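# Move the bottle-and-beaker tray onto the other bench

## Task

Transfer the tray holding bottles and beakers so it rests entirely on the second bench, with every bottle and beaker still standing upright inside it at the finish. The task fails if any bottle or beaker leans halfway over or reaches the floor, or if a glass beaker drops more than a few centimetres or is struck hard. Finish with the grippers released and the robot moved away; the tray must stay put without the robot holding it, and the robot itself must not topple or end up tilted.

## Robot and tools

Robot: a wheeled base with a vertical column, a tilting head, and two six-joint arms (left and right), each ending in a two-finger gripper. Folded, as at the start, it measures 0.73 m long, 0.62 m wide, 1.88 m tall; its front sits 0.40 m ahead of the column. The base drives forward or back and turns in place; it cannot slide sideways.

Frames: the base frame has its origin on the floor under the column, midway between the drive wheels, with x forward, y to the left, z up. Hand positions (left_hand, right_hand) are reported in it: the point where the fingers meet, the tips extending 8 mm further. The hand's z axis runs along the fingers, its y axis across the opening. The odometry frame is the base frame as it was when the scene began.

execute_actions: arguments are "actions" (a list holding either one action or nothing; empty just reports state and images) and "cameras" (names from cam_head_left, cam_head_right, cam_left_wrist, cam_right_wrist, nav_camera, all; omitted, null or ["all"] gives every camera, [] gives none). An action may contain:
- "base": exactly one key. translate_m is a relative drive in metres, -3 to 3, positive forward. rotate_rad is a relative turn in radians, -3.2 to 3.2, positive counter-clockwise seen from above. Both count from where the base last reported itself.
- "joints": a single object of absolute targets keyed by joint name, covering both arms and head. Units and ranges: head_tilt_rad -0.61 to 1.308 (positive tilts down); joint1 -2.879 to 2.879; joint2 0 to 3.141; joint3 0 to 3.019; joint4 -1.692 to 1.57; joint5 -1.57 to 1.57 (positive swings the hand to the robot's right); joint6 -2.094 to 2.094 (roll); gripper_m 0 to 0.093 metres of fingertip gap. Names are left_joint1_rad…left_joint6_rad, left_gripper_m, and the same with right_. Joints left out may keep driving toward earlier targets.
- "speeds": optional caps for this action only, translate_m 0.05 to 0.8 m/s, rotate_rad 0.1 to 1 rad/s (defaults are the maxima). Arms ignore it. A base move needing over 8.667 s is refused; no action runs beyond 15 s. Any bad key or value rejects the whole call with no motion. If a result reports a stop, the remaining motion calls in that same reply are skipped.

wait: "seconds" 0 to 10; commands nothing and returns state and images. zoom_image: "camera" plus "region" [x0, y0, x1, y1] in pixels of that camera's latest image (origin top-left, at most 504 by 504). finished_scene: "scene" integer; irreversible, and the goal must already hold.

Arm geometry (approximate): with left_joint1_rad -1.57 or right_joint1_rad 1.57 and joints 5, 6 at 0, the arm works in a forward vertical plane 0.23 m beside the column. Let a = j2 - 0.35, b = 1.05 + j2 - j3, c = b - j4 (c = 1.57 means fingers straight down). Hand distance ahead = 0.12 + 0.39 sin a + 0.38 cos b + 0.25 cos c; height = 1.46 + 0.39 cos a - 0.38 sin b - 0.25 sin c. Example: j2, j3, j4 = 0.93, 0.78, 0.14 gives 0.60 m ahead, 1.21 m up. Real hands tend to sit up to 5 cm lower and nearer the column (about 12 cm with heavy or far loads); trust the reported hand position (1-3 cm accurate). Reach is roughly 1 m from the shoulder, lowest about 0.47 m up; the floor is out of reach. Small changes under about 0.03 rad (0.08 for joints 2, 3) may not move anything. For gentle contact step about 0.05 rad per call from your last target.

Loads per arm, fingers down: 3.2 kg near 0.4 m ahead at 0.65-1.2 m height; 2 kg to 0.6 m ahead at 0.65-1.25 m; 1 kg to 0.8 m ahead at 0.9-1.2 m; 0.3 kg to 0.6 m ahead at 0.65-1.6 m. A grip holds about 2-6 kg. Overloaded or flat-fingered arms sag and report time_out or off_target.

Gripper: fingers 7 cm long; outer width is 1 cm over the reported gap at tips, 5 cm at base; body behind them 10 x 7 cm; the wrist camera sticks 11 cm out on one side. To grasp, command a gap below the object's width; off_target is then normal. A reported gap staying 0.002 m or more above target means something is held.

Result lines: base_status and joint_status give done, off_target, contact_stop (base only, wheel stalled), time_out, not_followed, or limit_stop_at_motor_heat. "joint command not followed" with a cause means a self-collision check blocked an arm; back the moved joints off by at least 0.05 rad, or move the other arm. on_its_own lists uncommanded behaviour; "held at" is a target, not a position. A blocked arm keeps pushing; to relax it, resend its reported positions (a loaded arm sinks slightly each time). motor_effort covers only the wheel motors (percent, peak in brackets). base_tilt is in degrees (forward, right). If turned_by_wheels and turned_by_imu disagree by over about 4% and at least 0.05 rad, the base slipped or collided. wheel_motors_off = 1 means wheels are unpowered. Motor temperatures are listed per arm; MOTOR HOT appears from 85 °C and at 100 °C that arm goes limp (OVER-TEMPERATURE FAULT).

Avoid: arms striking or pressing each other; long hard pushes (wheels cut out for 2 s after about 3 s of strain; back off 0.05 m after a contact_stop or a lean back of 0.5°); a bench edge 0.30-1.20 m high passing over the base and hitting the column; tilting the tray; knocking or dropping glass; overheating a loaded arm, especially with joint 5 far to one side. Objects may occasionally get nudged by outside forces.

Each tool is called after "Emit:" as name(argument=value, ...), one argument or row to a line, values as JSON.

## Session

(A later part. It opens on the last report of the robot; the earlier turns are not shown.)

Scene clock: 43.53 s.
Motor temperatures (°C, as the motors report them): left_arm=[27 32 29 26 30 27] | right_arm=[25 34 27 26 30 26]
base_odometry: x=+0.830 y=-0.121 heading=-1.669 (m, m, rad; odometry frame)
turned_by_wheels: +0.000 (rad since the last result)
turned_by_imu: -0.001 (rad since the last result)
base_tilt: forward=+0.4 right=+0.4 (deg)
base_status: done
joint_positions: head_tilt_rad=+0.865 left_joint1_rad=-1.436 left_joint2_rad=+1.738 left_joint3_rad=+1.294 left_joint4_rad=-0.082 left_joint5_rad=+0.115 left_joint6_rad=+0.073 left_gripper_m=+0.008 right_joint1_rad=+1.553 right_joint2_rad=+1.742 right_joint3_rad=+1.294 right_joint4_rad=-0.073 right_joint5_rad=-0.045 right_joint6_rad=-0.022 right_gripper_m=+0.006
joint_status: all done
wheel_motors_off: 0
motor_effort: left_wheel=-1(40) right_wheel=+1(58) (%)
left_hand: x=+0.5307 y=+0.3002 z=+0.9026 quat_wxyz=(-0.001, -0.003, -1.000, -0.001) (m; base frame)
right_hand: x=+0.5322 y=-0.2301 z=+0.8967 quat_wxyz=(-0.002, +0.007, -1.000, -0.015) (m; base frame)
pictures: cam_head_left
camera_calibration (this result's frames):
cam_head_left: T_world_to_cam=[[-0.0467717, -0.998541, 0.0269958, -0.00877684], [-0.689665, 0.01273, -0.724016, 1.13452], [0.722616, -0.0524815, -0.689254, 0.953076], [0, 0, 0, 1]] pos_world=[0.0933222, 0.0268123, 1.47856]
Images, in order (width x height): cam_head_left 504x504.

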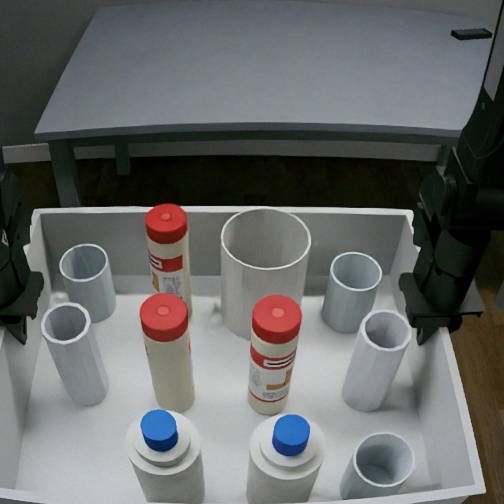

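Emit:
execute_actions(
  actions=[
    {"base":{"rotate_rad":-2.374},"speeds":{"rotate_rad":0.45},"joints":{"head_tilt_rad":0.7}},
  ],
  cameras=["nav_camera"],
)

Emit:
execute_actions(
  actions=[
    {"base":{"translate_m":0.47},"speeds":{"translate_m":0.25}},
  ],
  cameras=[],
)

Emit:
execute_actions(
  actions=[
    {"base":{"rotate_rad":-0.79},"speeds":{"rotate_rad":0.45}},
  ],
  cameras=["cam_head_left","nav_camera"],
)

Scene clock: 50.63 s.
Motor temperatures (°C, as the motors report them): left_arm=[27 34 28 26 32 27] | right_arm=[25 35 27 26 32 26]
base_odometry: x=+0.830 y=-0.121 heading=+2.241 (m, m, rad; odometry frame)
turned_by_wheels: -2.373 (rad since the last result)
turned_by_imu: -2.356 (rad since the last result)
base_tilt: forward=+0.4 right=+0.4 (deg)
base_status: done
joint_positions: head_tilt_rad=+0.717 left_joint1_rad=-1.440 left_joint2_rad=+1.738 left_joint3_rad=+1.294 left_joint4_rad=-0.081 left_joint5_rad=+0.117 left_joint6_rad=+0.070 left_gripper_m=+0.007 right_joint1_rad=+1.549 right_joint2_rad=+1.742 right_joint3_rad=+1.296 right_joint4_rad=-0.073 right_joint5_rad=-0.047 right_joint6_rad=-0.025 right_gripper_m=+0.006
joint_status: all done
wheel_motors_off: 0
motor_effort: left_wheel=+5(58) right_wheel=-5(46) (%)
left_hand: x=+0.5311 y=+0.2973 z=+0.9023 quat_wxyz=(-0.002, -0.002, -1.000, +0.001) (m; base frame)
right_hand: x=+0.5333 y=-0.2327 z=+0.8968 quat_wxyz=(-0.003, +0.007, -1.000, -0.014) (m; base frame)
pictures: nav_camera
Images, in order (width x height): nav_camera 504x504.

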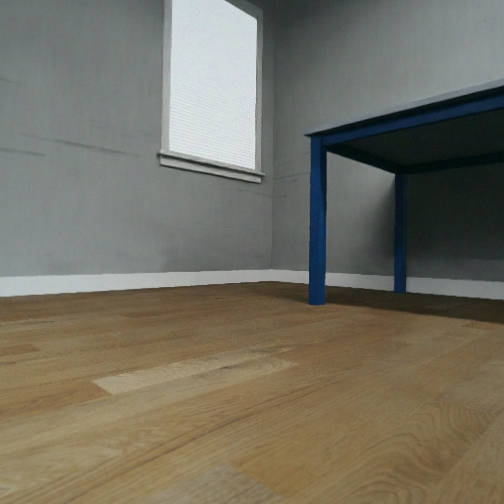

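Scene clock: 53.43 s.
Motor temperatures (°C, as the motors report them): left_arm=[27 34 28 26 33 27] | right_arm=[25 35 27 26 33 26]
base_odometry: x=+0.538 y=+0.248 heading=+2.241 (m, m, rad; odometry frame)
turned_by_wheels: -0.001 (rad since the last result)
turned_by_imu: -0.002 (rad since the last result)
base_tilt: forward=+0.4 right=+0.4 (deg)
base_status: done
joint_positions: head_tilt_rad=+0.716 left_joint1_rad=-1.440 left_joint2_rad=+1.736 left_joint3_rad=+1.301 left_joint4_rad=-0.080 left_joint5_rad=+0.117 left_joint6_rad=+0.070 left_gripper_m=+0.007 right_joint1_rad=+1.550 right_joint2_rad=+1.741 right_joint3_rad=+1.300 right_joint4_rad=-0.073 right_joint5_rad=-0.047 right_joint6_rad=-0.023 right_gripper_m=+0.006
joint_status: not commanded
wheel_motors_off: 0
motor_effort: left_wheel=+0(67) right_wheel=+2(45) (%)
left_hand: x=+0.5363 y=+0.2975 z=+0.9032 quat_wxyz=(-0.006, -0.003, -1.000, +0.001) (m; base frame)
right_hand: x=+0.5364 y=-0.2325 z=+0.8971 quat_wxyz=(-0.005, +0.006, -1.000, -0.014) (m; base frame)
pictures: none
No camera images: the call's "cameras" was empty. Leave "cameras" out to get every camera's image.

Scene clock: 56.20 s.
Motor temperatures (°C, as the motors report them): left_arm=[27 34 28 26 33 27] | right_arm=[25 35 26 26 34 26]
base_odometry: x=+0.538 y=+0.248 heading=+1.452 (m, m, rad; odometry frame)
turned_by_wheels: -0.789 (rad since the last result)
turned_by_imu: -0.781 (rad since the last result)
base_tilt: forward=+0.4 right=+0.4 (deg)
base_status: done
joint_positions: head_tilt_rad=+0.716 left_joint1_rad=-1.440 left_joint2_rad=+1.736 left_joint3_rad=+1.301 left_joint4_rad=-0.080 left_joint5_rad=+0.117 left_joint6_rad=+0.073 left_gripper_m=+0.007 right_joint1_rad=+1.549 right_joint2_rad=+1.741 right_joint3_rad=+1.299 right_joint4_rad=-0.073 right_joint5_rad=-0.047 right_joint6_rad=-0.021 right_gripper_m=+0.006
joint_status: not commanded
wheel_motors_off: 0
motor_effort: left_wheel=+5(51) right_wheel=-4(49) (%)
left_hand: x=+0.5363 y=+0.2973 z=+0.9032 quat_wxyz=(-0.006, -0.004, -1.000, +0.001) (m; base frame)
right_hand: x=+0.5357 y=-0.2330 z=+0.8970 quat_wxyz=(-0.004, +0.005, -1.000, -0.014) (m; base frame)
pictures: cam_head_left, nav_camera
camera_calibration (this result's frames):
cam_head_left: T_world_to_cam=[[-0.050258, -0.998541, 0.0197609, 0.00253914], [-0.574666, 0.01273, -0.818289, 1.27395], [0.816843, -0.0524815, -0.574467, 0.771592], [0, 0, 0, 1]] pos_world=[0.101955, 0.0268123, 1.48567]
Images, in order (width x height): cam_head_left 504x504, nav_camera 504x504.

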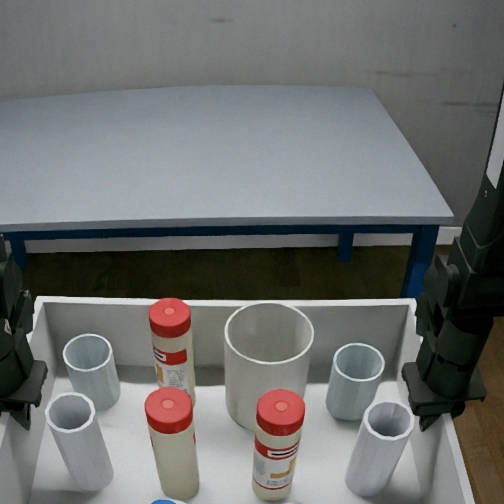

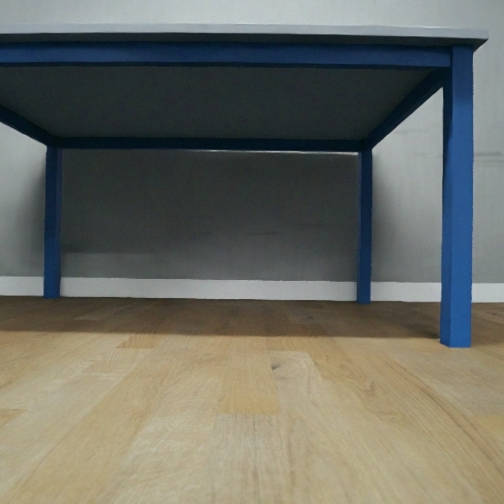

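Emit:
execute_actions(
  actions=[
    {"base":{"translate_m":0.68},"speeds":{"translate_m":0.25},"joints":{"head_tilt_rad":1.0}},
  ],
  cameras=["cam_head_left","cam_right_wrist"],
)

Scene clock: 60.20 s.
Motor temperatures (°C, as the motors report them): left_arm=[27 35 28 26 34 27] | right_arm=[25 36 26 26 35 26]
base_odometry: x=+0.619 y=+0.923 heading=+1.451 (m, m, rad; odometry frame)
turned_by_wheels: +0.000 (rad since the last result)
turned_by_imu: -0.002 (rad since the last result)
base_tilt: forward=+0.5 right=+0.5 (deg)
base_status: done
joint_positions: head_tilt_rad=+1.000 left_joint1_rad=-1.440 left_joint2_rad=+1.735 left_joint3_rad=+1.301 left_joint4_rad=-0.080 left_joint5_rad=+0.117 left_joint6_rad=+0.070 left_gripper_m=+0.007 right_joint1_rad=+1.550 right_joint2_rad=+1.741 right_joint3_rad=+1.300 right_joint4_rad=-0.073 right_joint5_rad=-0.046 right_joint6_rad=-0.023 right_gripper_m=+0.006
joint_status: all done
wheel_motors_off: 0
motor_effort: left_wheel=+0(67) right_wheel=+1(46) (%)
left_hand: x=+0.5366 y=+0.2975 z=+0.9035 quat_wxyz=(-0.006, -0.003, -1.000, +0.001) (m; base frame)
right_hand: x=+0.5366 y=-0.2326 z=+0.8972 quat_wxyz=(-0.005, +0.006, -1.000, -0.014) (m; base frame)
pictures: cam_head_left, cam_right_wrist
camera_calibration (this result's frames):
cam_head_left: T_world_to_cam=[[-0.0427067, -0.998541, 0.033053, -0.0183082], [-0.78095, 0.01273, -0.624464, 0.985775], [0.623132, -0.0524815, -0.780354, 1.09834], [0, 0, 0, 1]] pos_world=[0.0846467, 0.0268123, 1.47328]
cam_right_wrist: T_world_to_cam=[[0.0121229, -0.998987, -0.0433293, -0.195004], [-0.814627, -0.0349957, 0.578928, -0.0844658], [-0.579858, 0.0282789, -0.814226, 1.17349], [0, 0, 0, 1]] pos_world=[0.614015, -0.230948, 0.995939]
Images, in order (width x height): cam_head_left 504x504, cam_right_wrist 504x504.

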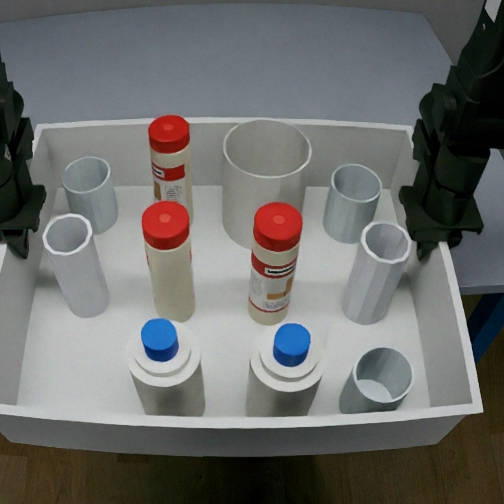

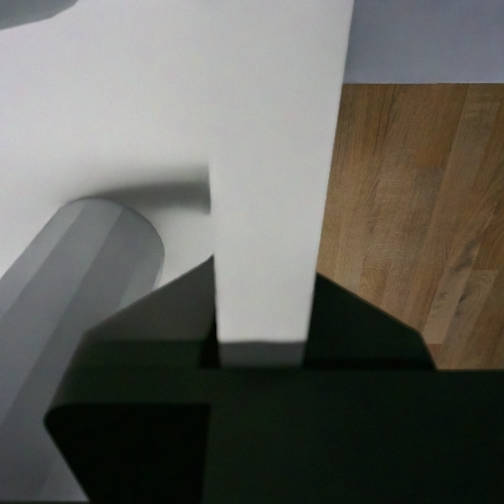

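Emit:
execute_actions(
  actions=[
    {"base":{"translate_m":0.345},"speeds":{"translate_m":0.2},"joints":{"head_tilt_rad":1.15}},
  ],
  cameras=["cam_head_left"],
)

Emit:
execute_actions(
  actions=[
    {"joints":{"left_joint2_rad":1.73,"left_joint3_rad":1.34,"left_joint4_rad":-0.09,"right_joint2_rad":1.73,"right_joint3_rad":1.34,"right_joint4_rad":-0.085}},
  ],
  cameras=[],
)

Emit:
execute_actions(
  actions=[
    {"joints":{"left_joint2_rad":1.785,"left_joint3_rad":1.385,"left_joint4_rad":-0.09,"right_joint2_rad":1.78,"right_joint3_rad":1.385,"right_joint4_rad":-0.085}},
  ],
  cameras=[],
)

Emit:
execute_actions(
  actions=[
    {"joints":{"left_joint2_rad":1.83,"left_joint3_rad":1.42,"left_joint4_rad":-0.09,"right_joint2_rad":1.825,"right_joint3_rad":1.42,"right_joint4_rad":-0.085}},
  ],
  cameras=["cam_head_left"],
)

Scene clock: 63.77 s.
Motor temperatures (°C, as the motors report them): left_arm=[27 35 28 26 35 27] | right_arm=[25 36 26 26 35 26]
base_odometry: x=+0.660 y=+1.266 heading=+1.451 (m, m, rad; odometry frame)
turned_by_wheels: +0.000 (rad since the last result)
turned_by_imu: -0.002 (rad since the last result)
base_tilt: forward=+0.3 right=+0.4 (deg)
base_status: done
joint_positions: head_tilt_rad=+1.149 left_joint1_rad=-1.439 left_joint2_rad=+1.734 left_joint3_rad=+1.300 left_joint4_rad=-0.080 left_joint5_rad=+0.117 left_joint6_rad=+0.070 left_gripper_m=+0.007 right_joint1_rad=+1.550 right_joint2_rad=+1.740 right_joint3_rad=+1.300 right_joint4_rad=-0.073 right_joint5_rad=-0.046 right_joint6_rad=-0.022 right_gripper_m=+0.006
joint_status: all done
wheel_motors_off: 0
motor_effort: left_wheel=+0(40) right_wheel=+0(36) (%)
left_hand: x=+0.5367 y=+0.2980 z=+0.9039 quat_wxyz=(-0.006, -0.003, -1.000, +0.001) (m; base frame)
right_hand: x=+0.5371 y=-0.2323 z=+0.8975 quat_wxyz=(-0.006, +0.006, -1.000, -0.014) (m; base frame)
pictures: cam_head_left
camera_calibration (this result's frames):
cam_head_left: T_world_to_cam=[[-0.0373422, -0.998541, 0.0390118, -0.027753], [-0.864801, 0.01273, -0.501954, 0.801303], [0.500725, -0.0524815, -0.864014, 1.2333], [0, 0, 0, 1]] pos_world=[0.0743868, 0.0268123, 1.46889]
Images, in order (width x height): cam_head_left 504x504.

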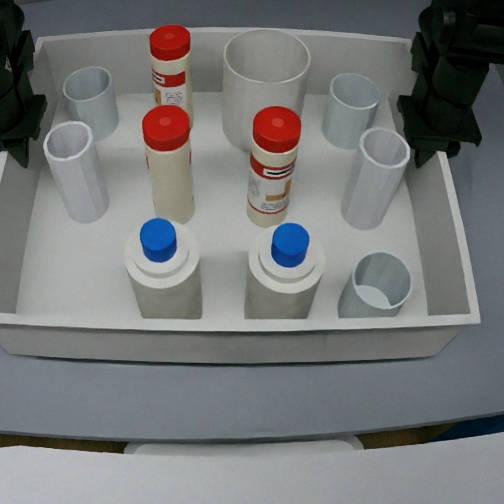

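Scene clock: 64.53 s.
Motor temperatures (°C, as the motors report them): left_arm=[27 35 28 26 35 27] | right_arm=[25 36 26 26 35 26]
base_odometry: x=+0.660 y=+1.266 heading=+1.451 (m, m, rad; odometry frame)
turned_by_wheels: +0.000 (rad since the last result)
turned_by_imu: +0.000 (rad since the last result)
base_tilt: forward=+0.4 right=+0.4 (deg)
base_status: not commanded
joint_positions: head_tilt_rad=+1.149 left_joint1_rad=-1.439 left_joint2_rad=+1.782 left_joint3_rad=+1.348 left_joint4_rad=-0.068 left_joint5_rad=+0.120 left_joint6_rad=+0.068 left_gripper_m=+0.007 right_joint1_rad=+1.554 right_joint2_rad=+1.782 right_joint3_rad=+1.347 right_joint4_rad=-0.066 right_joint5_rad=-0.041 right_joint6_rad=-0.023 right_gripper_m=+0.006
joint_status: all done
wheel_motors_off: 0
motor_effort: left_wheel=-1(2) right_wheel=+0(2) (%)
left_hand: x=+0.5428 y=+0.2999 z=+0.8859 quat_wxyz=(-0.013, -0.002, -1.000, +0.002) (m; base frame)
right_hand: x=+0.5446 y=-0.2307 z=+0.8818 quat_wxyz=(-0.012, +0.007, -1.000, -0.013) (m; base frame)
pictures: none
No camera images: the call's "cameras" was empty. Leave "cameras" out to get every camera's image.

Scene clock: 65.30 s.
Motor temperatures (°C, as the motors report them): left_arm=[27 35 28 26 35 27] | right_arm=[25 36 26 26 35 26]
base_odometry: x=+0.660 y=+1.266 heading=+1.451 (m, m, rad; odometry frame)
turned_by_wheels: +0.000 (rad since the last result)
turned_by_imu: +0.000 (rad since the last result)
base_tilt: forward=+0.4 right=+0.4 (deg)
base_status: not commanded
joint_positions: head_tilt_rad=+1.149 left_joint1_rad=-1.439 left_joint2_rad=+1.840 left_joint3_rad=+1.394 left_joint4_rad=-0.067 left_joint5_rad=+0.122 left_joint6_rad=+0.068 left_gripper_m=+0.007 right_joint1_rad=+1.557 right_joint2_rad=+1.836 right_joint3_rad=+1.391 right_joint4_rad=-0.065 right_joint5_rad=-0.038 right_joint6_rad=-0.021 right_gripper_m=+0.006
joint_status: all done
wheel_motors_off: 0
motor_effort: left_wheel=-1(2) right_wheel=+1(1) (%)
left_hand: x=+0.5380 y=+0.3018 z=+0.8635 quat_wxyz=(-0.008, -0.002, -1.000, +0.003) (m; base frame)
right_hand: x=+0.5410 y=-0.2290 z=+0.8608 quat_wxyz=(-0.007, +0.008, -1.000, -0.013) (m; base frame)
pictures: none
No camera images: the call's "cameras" was empty. Leave "cameras" out to get every camera's image.

Scene clock: 66.07 s.
Motor temperatures (°C, as the motors report them): left_arm=[27 35 28 26 35 27] | right_arm=[25 36 26 26 35 26]
base_odometry: x=+0.660 y=+1.266 heading=+1.451 (m, m, rad; odometry frame)
turned_by_wheels: +0.000 (rad since the last result)
turned_by_imu: +0.000 (rad since the last result)
base_tilt: forward=+0.4 right=+0.5 (deg)
base_status: not commanded
joint_positions: head_tilt_rad=+1.149 left_joint1_rad=-1.439 left_joint2_rad=+1.881 left_joint3_rad=+1.429 left_joint4_rad=-0.065 left_joint5_rad=+0.122 left_joint6_rad=+0.068 left_gripper_m=+0.007 right_joint1_rad=+1.560 right_joint2_rad=+1.878 right_joint3_rad=+1.428 right_joint4_rad=-0.065 right_joint5_rad=-0.038 right_joint6_rad=-0.021 right_gripper_m=+0.006
joint_status: all done
wheel_motors_off: 0
motor_effort: left_wheel=-1(2) right_wheel=+1(1) (%)
left_hand: x=+0.5352 y=+0.3036 z=+0.8476 quat_wxyz=(-0.005, -0.001, -1.000, +0.003) (m; base frame)
right_hand: x=+0.5384 y=-0.2275 z=+0.8445 quat_wxyz=(-0.005, +0.008, -1.000, -0.014) (m; base frame)
pictures: cam_head_left
camera_calibration (this result's frames):
cam_head_left: T_world_to_cam=[[-0.0373422, -0.998541, 0.0390118, -0.027753], [-0.864801, 0.01273, -0.501954, 0.801303], [0.500725, -0.0524815, -0.864014, 1.2333], [0, 0, 0, 1]] pos_world=[0.0743868, 0.0268123, 1.46889]
Images, in order (width x height): cam_head_left 504x504.

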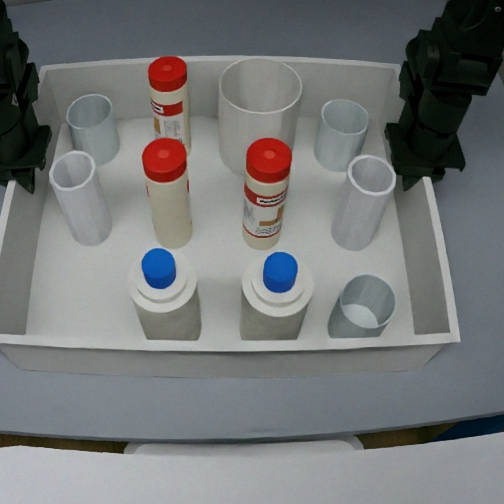

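Emit:
execute_actions(
  actions=[
    {"joints":{"left_joint2_rad":1.875,"left_joint3_rad":1.455,"left_joint4_rad":-0.09,"right_joint2_rad":1.87,"right_joint3_rad":1.455,"right_joint4_rad":-0.085}},
  ],
  cameras=[],
)

Emit:
execute_actions(
  actions=[
    {"joints":{"left_joint2_rad":1.92,"left_joint3_rad":1.485,"left_joint4_rad":-0.095,"right_joint2_rad":1.915,"right_joint3_rad":1.485,"right_joint4_rad":-0.09}},
  ],
  cameras=["cam_head_left"],
)

Scene clock: 67.00 s.
Motor temperatures (°C, as the motors report them): left_arm=[27 35 28 26 35 27] | right_arm=[25 36 26 26 35 26]
base_odometry: x=+0.660 y=+1.266 heading=+1.451 (m, m, rad; odometry frame)
turned_by_wheels: +0.000 (rad since the last result)
turned_by_imu: +0.000 (rad since the last result)
base_tilt: forward=+0.4 right=+0.4 (deg)
base_status: not commanded
joint_positions: head_tilt_rad=+1.149 left_joint1_rad=-1.439 left_joint2_rad=+1.911 left_joint3_rad=+1.459 left_joint4_rad=-0.077 left_joint5_rad=+0.125 left_joint6_rad=+0.068 left_gripper_m=+0.007 right_joint1_rad=+1.561 right_joint2_rad=+1.899 right_joint3_rad=+1.452 right_joint4_rad=-0.073 right_joint5_rad=-0.037 right_joint6_rad=-0.022 right_gripper_m=+0.006
joint_status: all done
wheel_motors_off: 0
motor_effort: left_wheel=-2(3) right_wheel=+0(2) (%)
left_hand: x=+0.5331 y=+0.3040 z=+0.8363 quat_wxyz=(+0.000, -0.001, -1.000, +0.006) (m; base frame)
right_hand: x=+0.5383 y=-0.2265 z=+0.8363 quat_wxyz=(-0.002, +0.009, -1.000, -0.014) (m; base frame)
pictures: none
No camera images: the call's "cameras" was empty. Leave "cameras" out to get every camera's image.

Scene clock: 67.53 s.
Motor temperatures (°C, as the motors report them): left_arm=[27 35 28 26 35 27] | right_arm=[25 36 26 26 35 26]
base_odometry: x=+0.660 y=+1.266 heading=+1.451 (m, m, rad; odometry frame)
turned_by_wheels: +0.000 (rad since the last result)
turned_by_imu: +0.000 (rad since the last result)
base_tilt: forward=+0.4 right=+0.3 (deg)
base_status: not commanded
joint_positions: head_tilt_rad=+1.149 left_joint1_rad=-1.439 left_joint2_rad=+1.920 left_joint3_rad=+1.473 left_joint4_rad=-0.091 left_joint5_rad=+0.126 left_joint6_rad=+0.068 left_gripper_m=+0.007 right_joint1_rad=+1.561 right_joint2_rad=+1.908 right_joint3_rad=+1.466 right_joint4_rad=-0.087 right_joint5_rad=-0.037 right_joint6_rad=-0.023 right_gripper_m=+0.006
joint_status: all done
wheel_motors_off: 0
motor_effort: left_wheel=-1(3) right_wheel=+2(2) (%)
left_hand: x=+0.5324 y=+0.3043 z=+0.8330 quat_wxyz=(+0.005, +0.000, -1.000, +0.006) (m; base frame)
right_hand: x=+0.5382 y=-0.2265 z=+0.8330 quat_wxyz=(+0.003, +0.009, -1.000, -0.014) (m; base frame)
pictures: cam_head_left
camera_calibration (this result's frames):
cam_head_left: T_world_to_cam=[[-0.0373422, -0.998541, 0.0390118, -0.027753], [-0.864801, 0.01273, -0.501954, 0.801303], [0.500725, -0.0524815, -0.864014, 1.2333], [0, 0, 0, 1]] pos_world=[0.0743868, 0.0268123, 1.46889]
Images, in order (width x height): cam_head_left 504x504.

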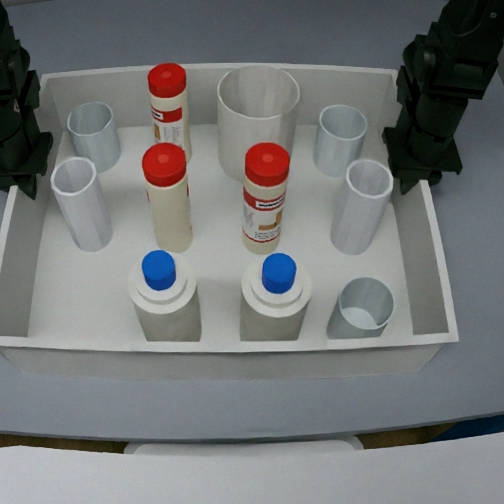

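Landed (z .833). Release and lift off.

Emit:
execute_actions(
  actions=[
    {"joints":{"left_gripper_m":0.04,"right_gripper_m":0.04}},
  ],
  cameras=[],
)

Emit:
execute_actions(
  actions=[
    {"joints":{"left_joint2_rad":1.77,"left_joint3_rad":1.4,"left_joint4_rad":-0.15,"right_joint2_rad":1.77,"right_joint3_rad":1.4,"right_joint4_rad":-0.15}},
  ],
  cameras=["cam_head_left","cam_left_wrist","cam_right_wrist"],
)

Emit:
execute_actions(
  actions=[
    {"joints":{"left_joint2_rad":1.45,"left_joint3_rad":1.2,"left_joint4_rad":-0.27,"right_joint2_rad":1.45,"right_joint3_rad":1.2,"right_joint4_rad":-0.27}},
  ],
  cameras=["cam_head_left"],
)

Scene clock: 68.97 s.
Motor temperatures (°C, as the motors report them): left_arm=[27 35 28 26 35 27] | right_arm=[25 36 26 26 35 26]
base_odometry: x=+0.660 y=+1.266 heading=+1.451 (m, m, rad; odometry frame)
turned_by_wheels: +0.000 (rad since the last result)
turned_by_imu: +0.000 (rad since the last result)
base_tilt: forward=+0.5 right=+0.4 (deg)
base_status: not commanded
joint_positions: head_tilt_rad=+1.149 left_joint1_rad=-1.442 left_joint2_rad=+1.920 left_joint3_rad=+1.474 left_joint4_rad=-0.091 left_joint5_rad=+0.072 left_joint6_rad=+0.068 left_gripper_m=+0.040 right_joint1_rad=+1.569 right_joint2_rad=+1.908 right_joint3_rad=+1.479 right_joint4_rad=-0.087 right_joint5_rad=+0.012 right_joint6_rad=-0.009 right_gripper_m=+0.040
joint_status: all done
wheel_motors_off: 0
motor_effort: left_wheel=-2(2) right_wheel=+2(2) (%)
left_hand: x=+0.5324 y=+0.3112 z=+0.8329 quat_wxyz=(+0.006, -0.001, -1.000, -0.019) (m; base frame)
right_hand: x=+0.5463 y=-0.2288 z=+0.8333 quat_wxyz=(-0.004, +0.004, -1.000, +0.007) (m; base frame)
pictures: none
No camera images: the call's "cameras" was empty. Leave "cameras" out to get every camera's image.

Scene clock: 70.00 s.
Motor temperatures (°C, as the motors report them): left_arm=[27 35 28 26 35 27] | right_arm=[25 36 26 26 35 26]
base_odometry: x=+0.660 y=+1.266 heading=+1.451 (m, m, rad; odometry frame)
turned_by_wheels: +0.000 (rad since the last result)
turned_by_imu: +0.000 (rad since the last result)
base_tilt: forward=+0.4 right=+0.4 (deg)
base_status: not commanded
joint_positions: head_tilt_rad=+1.149 left_joint1_rad=-1.442 left_joint2_rad=+1.760 left_joint3_rad=+1.401 left_joint4_rad=-0.151 left_joint5_rad=+0.072 left_joint6_rad=+0.068 left_gripper_m=+0.040 right_joint1_rad=+1.569 right_joint2_rad=+1.768 right_joint3_rad=+1.401 right_joint4_rad=-0.141 right_joint5_rad=+0.012 right_joint6_rad=-0.009 right_gripper_m=+0.040
joint_status: all done
wheel_motors_off: 0
motor_effort: left_wheel=-2(3) right_wheel=+1(2) (%)
left_hand: x=+0.5677 y=+0.3062 z=+0.8981 quat_wxyz=(-0.007, -0.002, -1.000, -0.020) (m; base frame)
right_hand: x=+0.5675 y=-0.2288 z=+0.8901 quat_wxyz=(-0.008, +0.004, -1.000, +0.007) (m; base frame)
pictures: cam_head_left, cam_left_wrist, cam_right_wrist
camera_calibration (this result's frames):
cam_head_left: T_world_to_cam=[[-0.0373422, -0.998541, 0.0390118, -0.027753], [-0.864801, 0.01273, -0.501954, 0.801302], [0.500725, -0.0524815, -0.864014, 1.2333], [0, 0, 0, 1]] pos_world=[0.0743868, 0.0268123, 1.46889]
cam_left_wrist: T_world_to_cam=[[-0.0176258, -0.99836, -0.0544639, 0.367326], [-0.8218, -0.0165614, 0.569535, -0.0319348], [-0.569504, 0.054797, -0.82016, 1.17109], [0, 0, 0, 1]] pos_world=[0.647169, 0.302023, 0.998674]
cam_right_wrist: T_world_to_cam=[[0.00755155, -0.99997, -0.0019278, -0.226378], [-0.817563, -0.00728411, 0.575793, -0.0442551], [-0.575789, -0.00277203, -0.817593, 1.17913], [0, 0, 0, 1]] pos_world=[0.644457, -0.223425, 0.989092]
Images, in order (width x height): cam_head_left 504x504, cam_left_wrist 504x504, cam_right_wrist 504x504.

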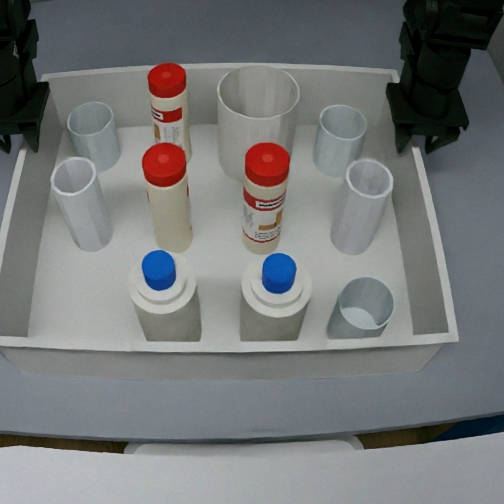

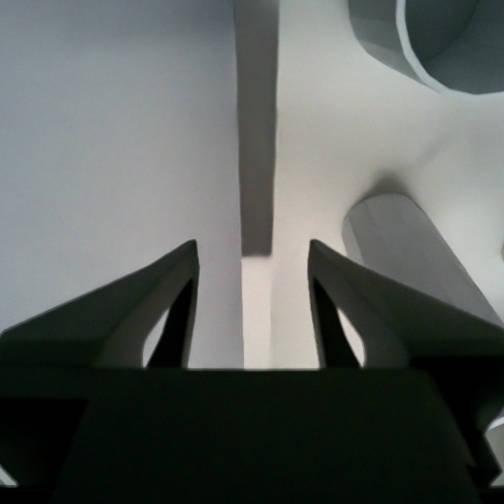

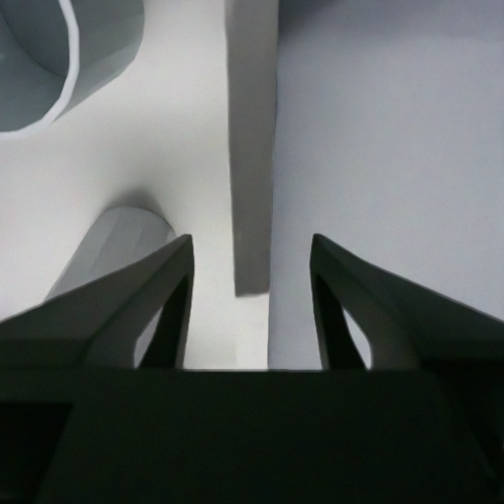

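Scene clock: 71.27 s.
Motor temperatures (°C, as the motors report them): left_arm=[27 35 28 26 35 27] | right_arm=[25 35 26 26 34 26]
base_odometry: x=+0.660 y=+1.266 heading=+1.451 (m, m, rad; odometry frame)
turned_by_wheels: +0.000 (rad since the last result)
turned_by_imu: +0.000 (rad since the last result)
base_tilt: forward=+0.4 right=+0.4 (deg)
base_status: not commanded
joint_positions: head_tilt_rad=+1.149 left_joint1_rad=-1.442 left_joint2_rad=+1.433 left_joint3_rad=+1.202 left_joint4_rad=-0.272 left_joint5_rad=+0.072 left_joint6_rad=+0.068 left_gripper_m=+0.040 right_joint1_rad=+1.569 right_joint2_rad=+1.430 right_joint3_rad=+1.198 right_joint4_rad=-0.265 right_joint5_rad=+0.012 right_joint6_rad=-0.009 right_gripper_m=+0.040
joint_status: all done
wheel_motors_off: 0
motor_effort: left_wheel=-1(3) right_wheel=+1(3) (%)
left_hand: x=+0.5778 y=+0.2924 z=+1.0269 quat_wxyz=(-0.011, -0.003, -1.000, -0.020) (m; base frame)
right_hand: x=+0.5801 y=-0.2286 z=+1.0246 quat_wxyz=(-0.013, +0.004, -1.000, +0.007) (m; base frame)
pictures: cam_head_left
camera_calibration (this result's frames):
cam_head_left: T_world_to_cam=[[-0.0373422, -0.998541, 0.0390118, -0.027753], [-0.864801, 0.01273, -0.501954, 0.801302], [0.500725, -0.0524815, -0.864014, 1.2333], [0, 0, 0, 1]] pos_world=[0.0743868, 0.0268123, 1.46889]
Images, in order (width x height): cam_head_left 504x504.

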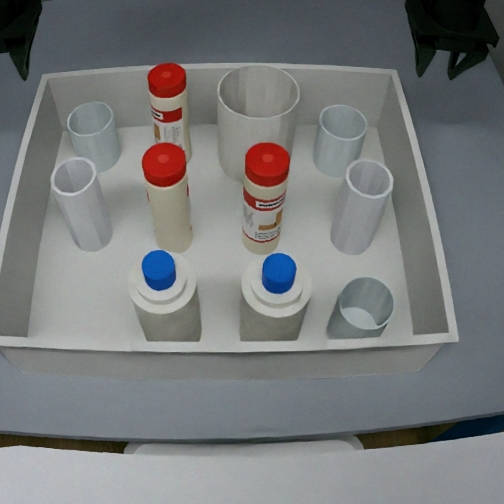

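Emit:
execute_actions(
  actions=[
    {"joints":{"left_joint2_rad":1.1,"left_joint3_rad":1.27,"left_joint4_rad":-0.72,"right_joint2_rad":1.1,"right_joint3_rad":1.27,"right_joint4_rad":-0.72}},
  ],
  cameras=[],
)

Emit:
execute_actions(
  actions=[
    {"base":{"translate_m":-0.9},"joints":{"head_tilt_rad":0.7}},
  ],
  cameras=["cam_head_left"],
)

Scene clock: 72.83 s.
Motor temperatures (°C, as the motors report them): left_arm=[27 34 28 26 34 27] | right_arm=[25 35 27 26 34 26]
base_odometry: x=+0.660 y=+1.266 heading=+1.451 (m, m, rad; odometry frame)
turned_by_wheels: +0.000 (rad since the last result)
turned_by_imu: +0.000 (rad since the last result)
base_tilt: forward=+0.4 right=+0.4 (deg)
base_status: not commanded
joint_positions: head_tilt_rad=+1.149 left_joint1_rad=-1.442 left_joint2_rad=+1.090 left_joint3_rad=+1.262 left_joint4_rad=-0.711 left_joint5_rad=+0.072 left_joint6_rad=+0.068 left_gripper_m=+0.040 right_joint1_rad=+1.569 right_joint2_rad=+1.085 right_joint3_rad=+1.264 right_joint4_rad=-0.704 right_joint5_rad=+0.012 right_joint6_rad=-0.009 right_gripper_m=+0.040
joint_status: all done
wheel_motors_off: 0
motor_effort: left_wheel=-1(2) right_wheel=+1(2) (%)
left_hand: x=+0.6240 y=+0.2757 z=+1.2029 quat_wxyz=(+0.007, -0.001, -1.000, -0.019) (m; base frame)
right_hand: x=+0.6295 y=-0.2284 z=+1.2032 quat_wxyz=(+0.001, +0.004, -1.000, +0.007) (m; base frame)
pictures: none
No camera images: the call's "cameras" was empty. Leave "cameras" out to get every camera's image.

Scene clock: 75.93 s.
Motor temperatures (°C, as the motors report them): left_arm=[27 34 29 26 33 27] | right_arm=[25 35 27 26 33 26]
base_odometry: x=+0.553 y=+0.372 heading=+1.450 (m, m, rad; odometry frame)
turned_by_wheels: -0.001 (rad since the last result)
turned_by_imu: +0.000 (rad since the last result)
base_tilt: forward=+0.4 right=+0.4 (deg)
base_status: done
joint_positions: head_tilt_rad=+0.716 left_joint1_rad=-1.442 left_joint2_rad=+1.090 left_joint3_rad=+1.262 left_joint4_rad=-0.715 left_joint5_rad=+0.072 left_joint6_rad=+0.068 left_gripper_m=+0.040 right_joint1_rad=+1.569 right_joint2_rad=+1.087 right_joint3_rad=+1.260 right_joint4_rad=-0.705 right_joint5_rad=+0.012 right_joint6_rad=-0.009 right_gripper_m=+0.040
joint_status: all done
wheel_motors_off: 0
motor_effort: left_wheel=-1(50) right_wheel=+1(57) (%)
left_hand: x=+0.6230 y=+0.2756 z=+1.2029 quat_wxyz=(+0.009, -0.001, -1.000, -0.019) (m; base frame)
right_hand: x=+0.6264 y=-0.2284 z=+1.2014 quat_wxyz=(+0.004, +0.004, -1.000, +0.007) (m; base frame)
pictures: cam_head_left
camera_calibration (this result's frames):
cam_head_left: T_world_to_cam=[[-0.0502575, -0.998541, 0.0197622, 0.00253713], [-0.574687, 0.01273, -0.818274, 1.27393], [0.816829, -0.0524815, -0.574488, 0.771625], [0, 0, 0, 1]] pos_world=[0.101953, 0.0268123, 1.48566]
Images, in order (width x height): cam_head_left 504x504.

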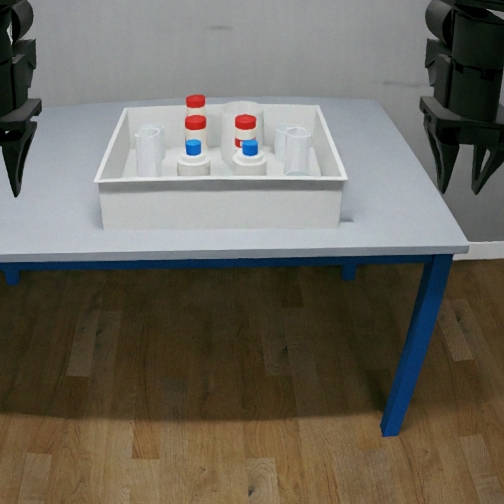

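Emit:
finished_scene(
  scene=2,
)

The scene is finished: the task was done.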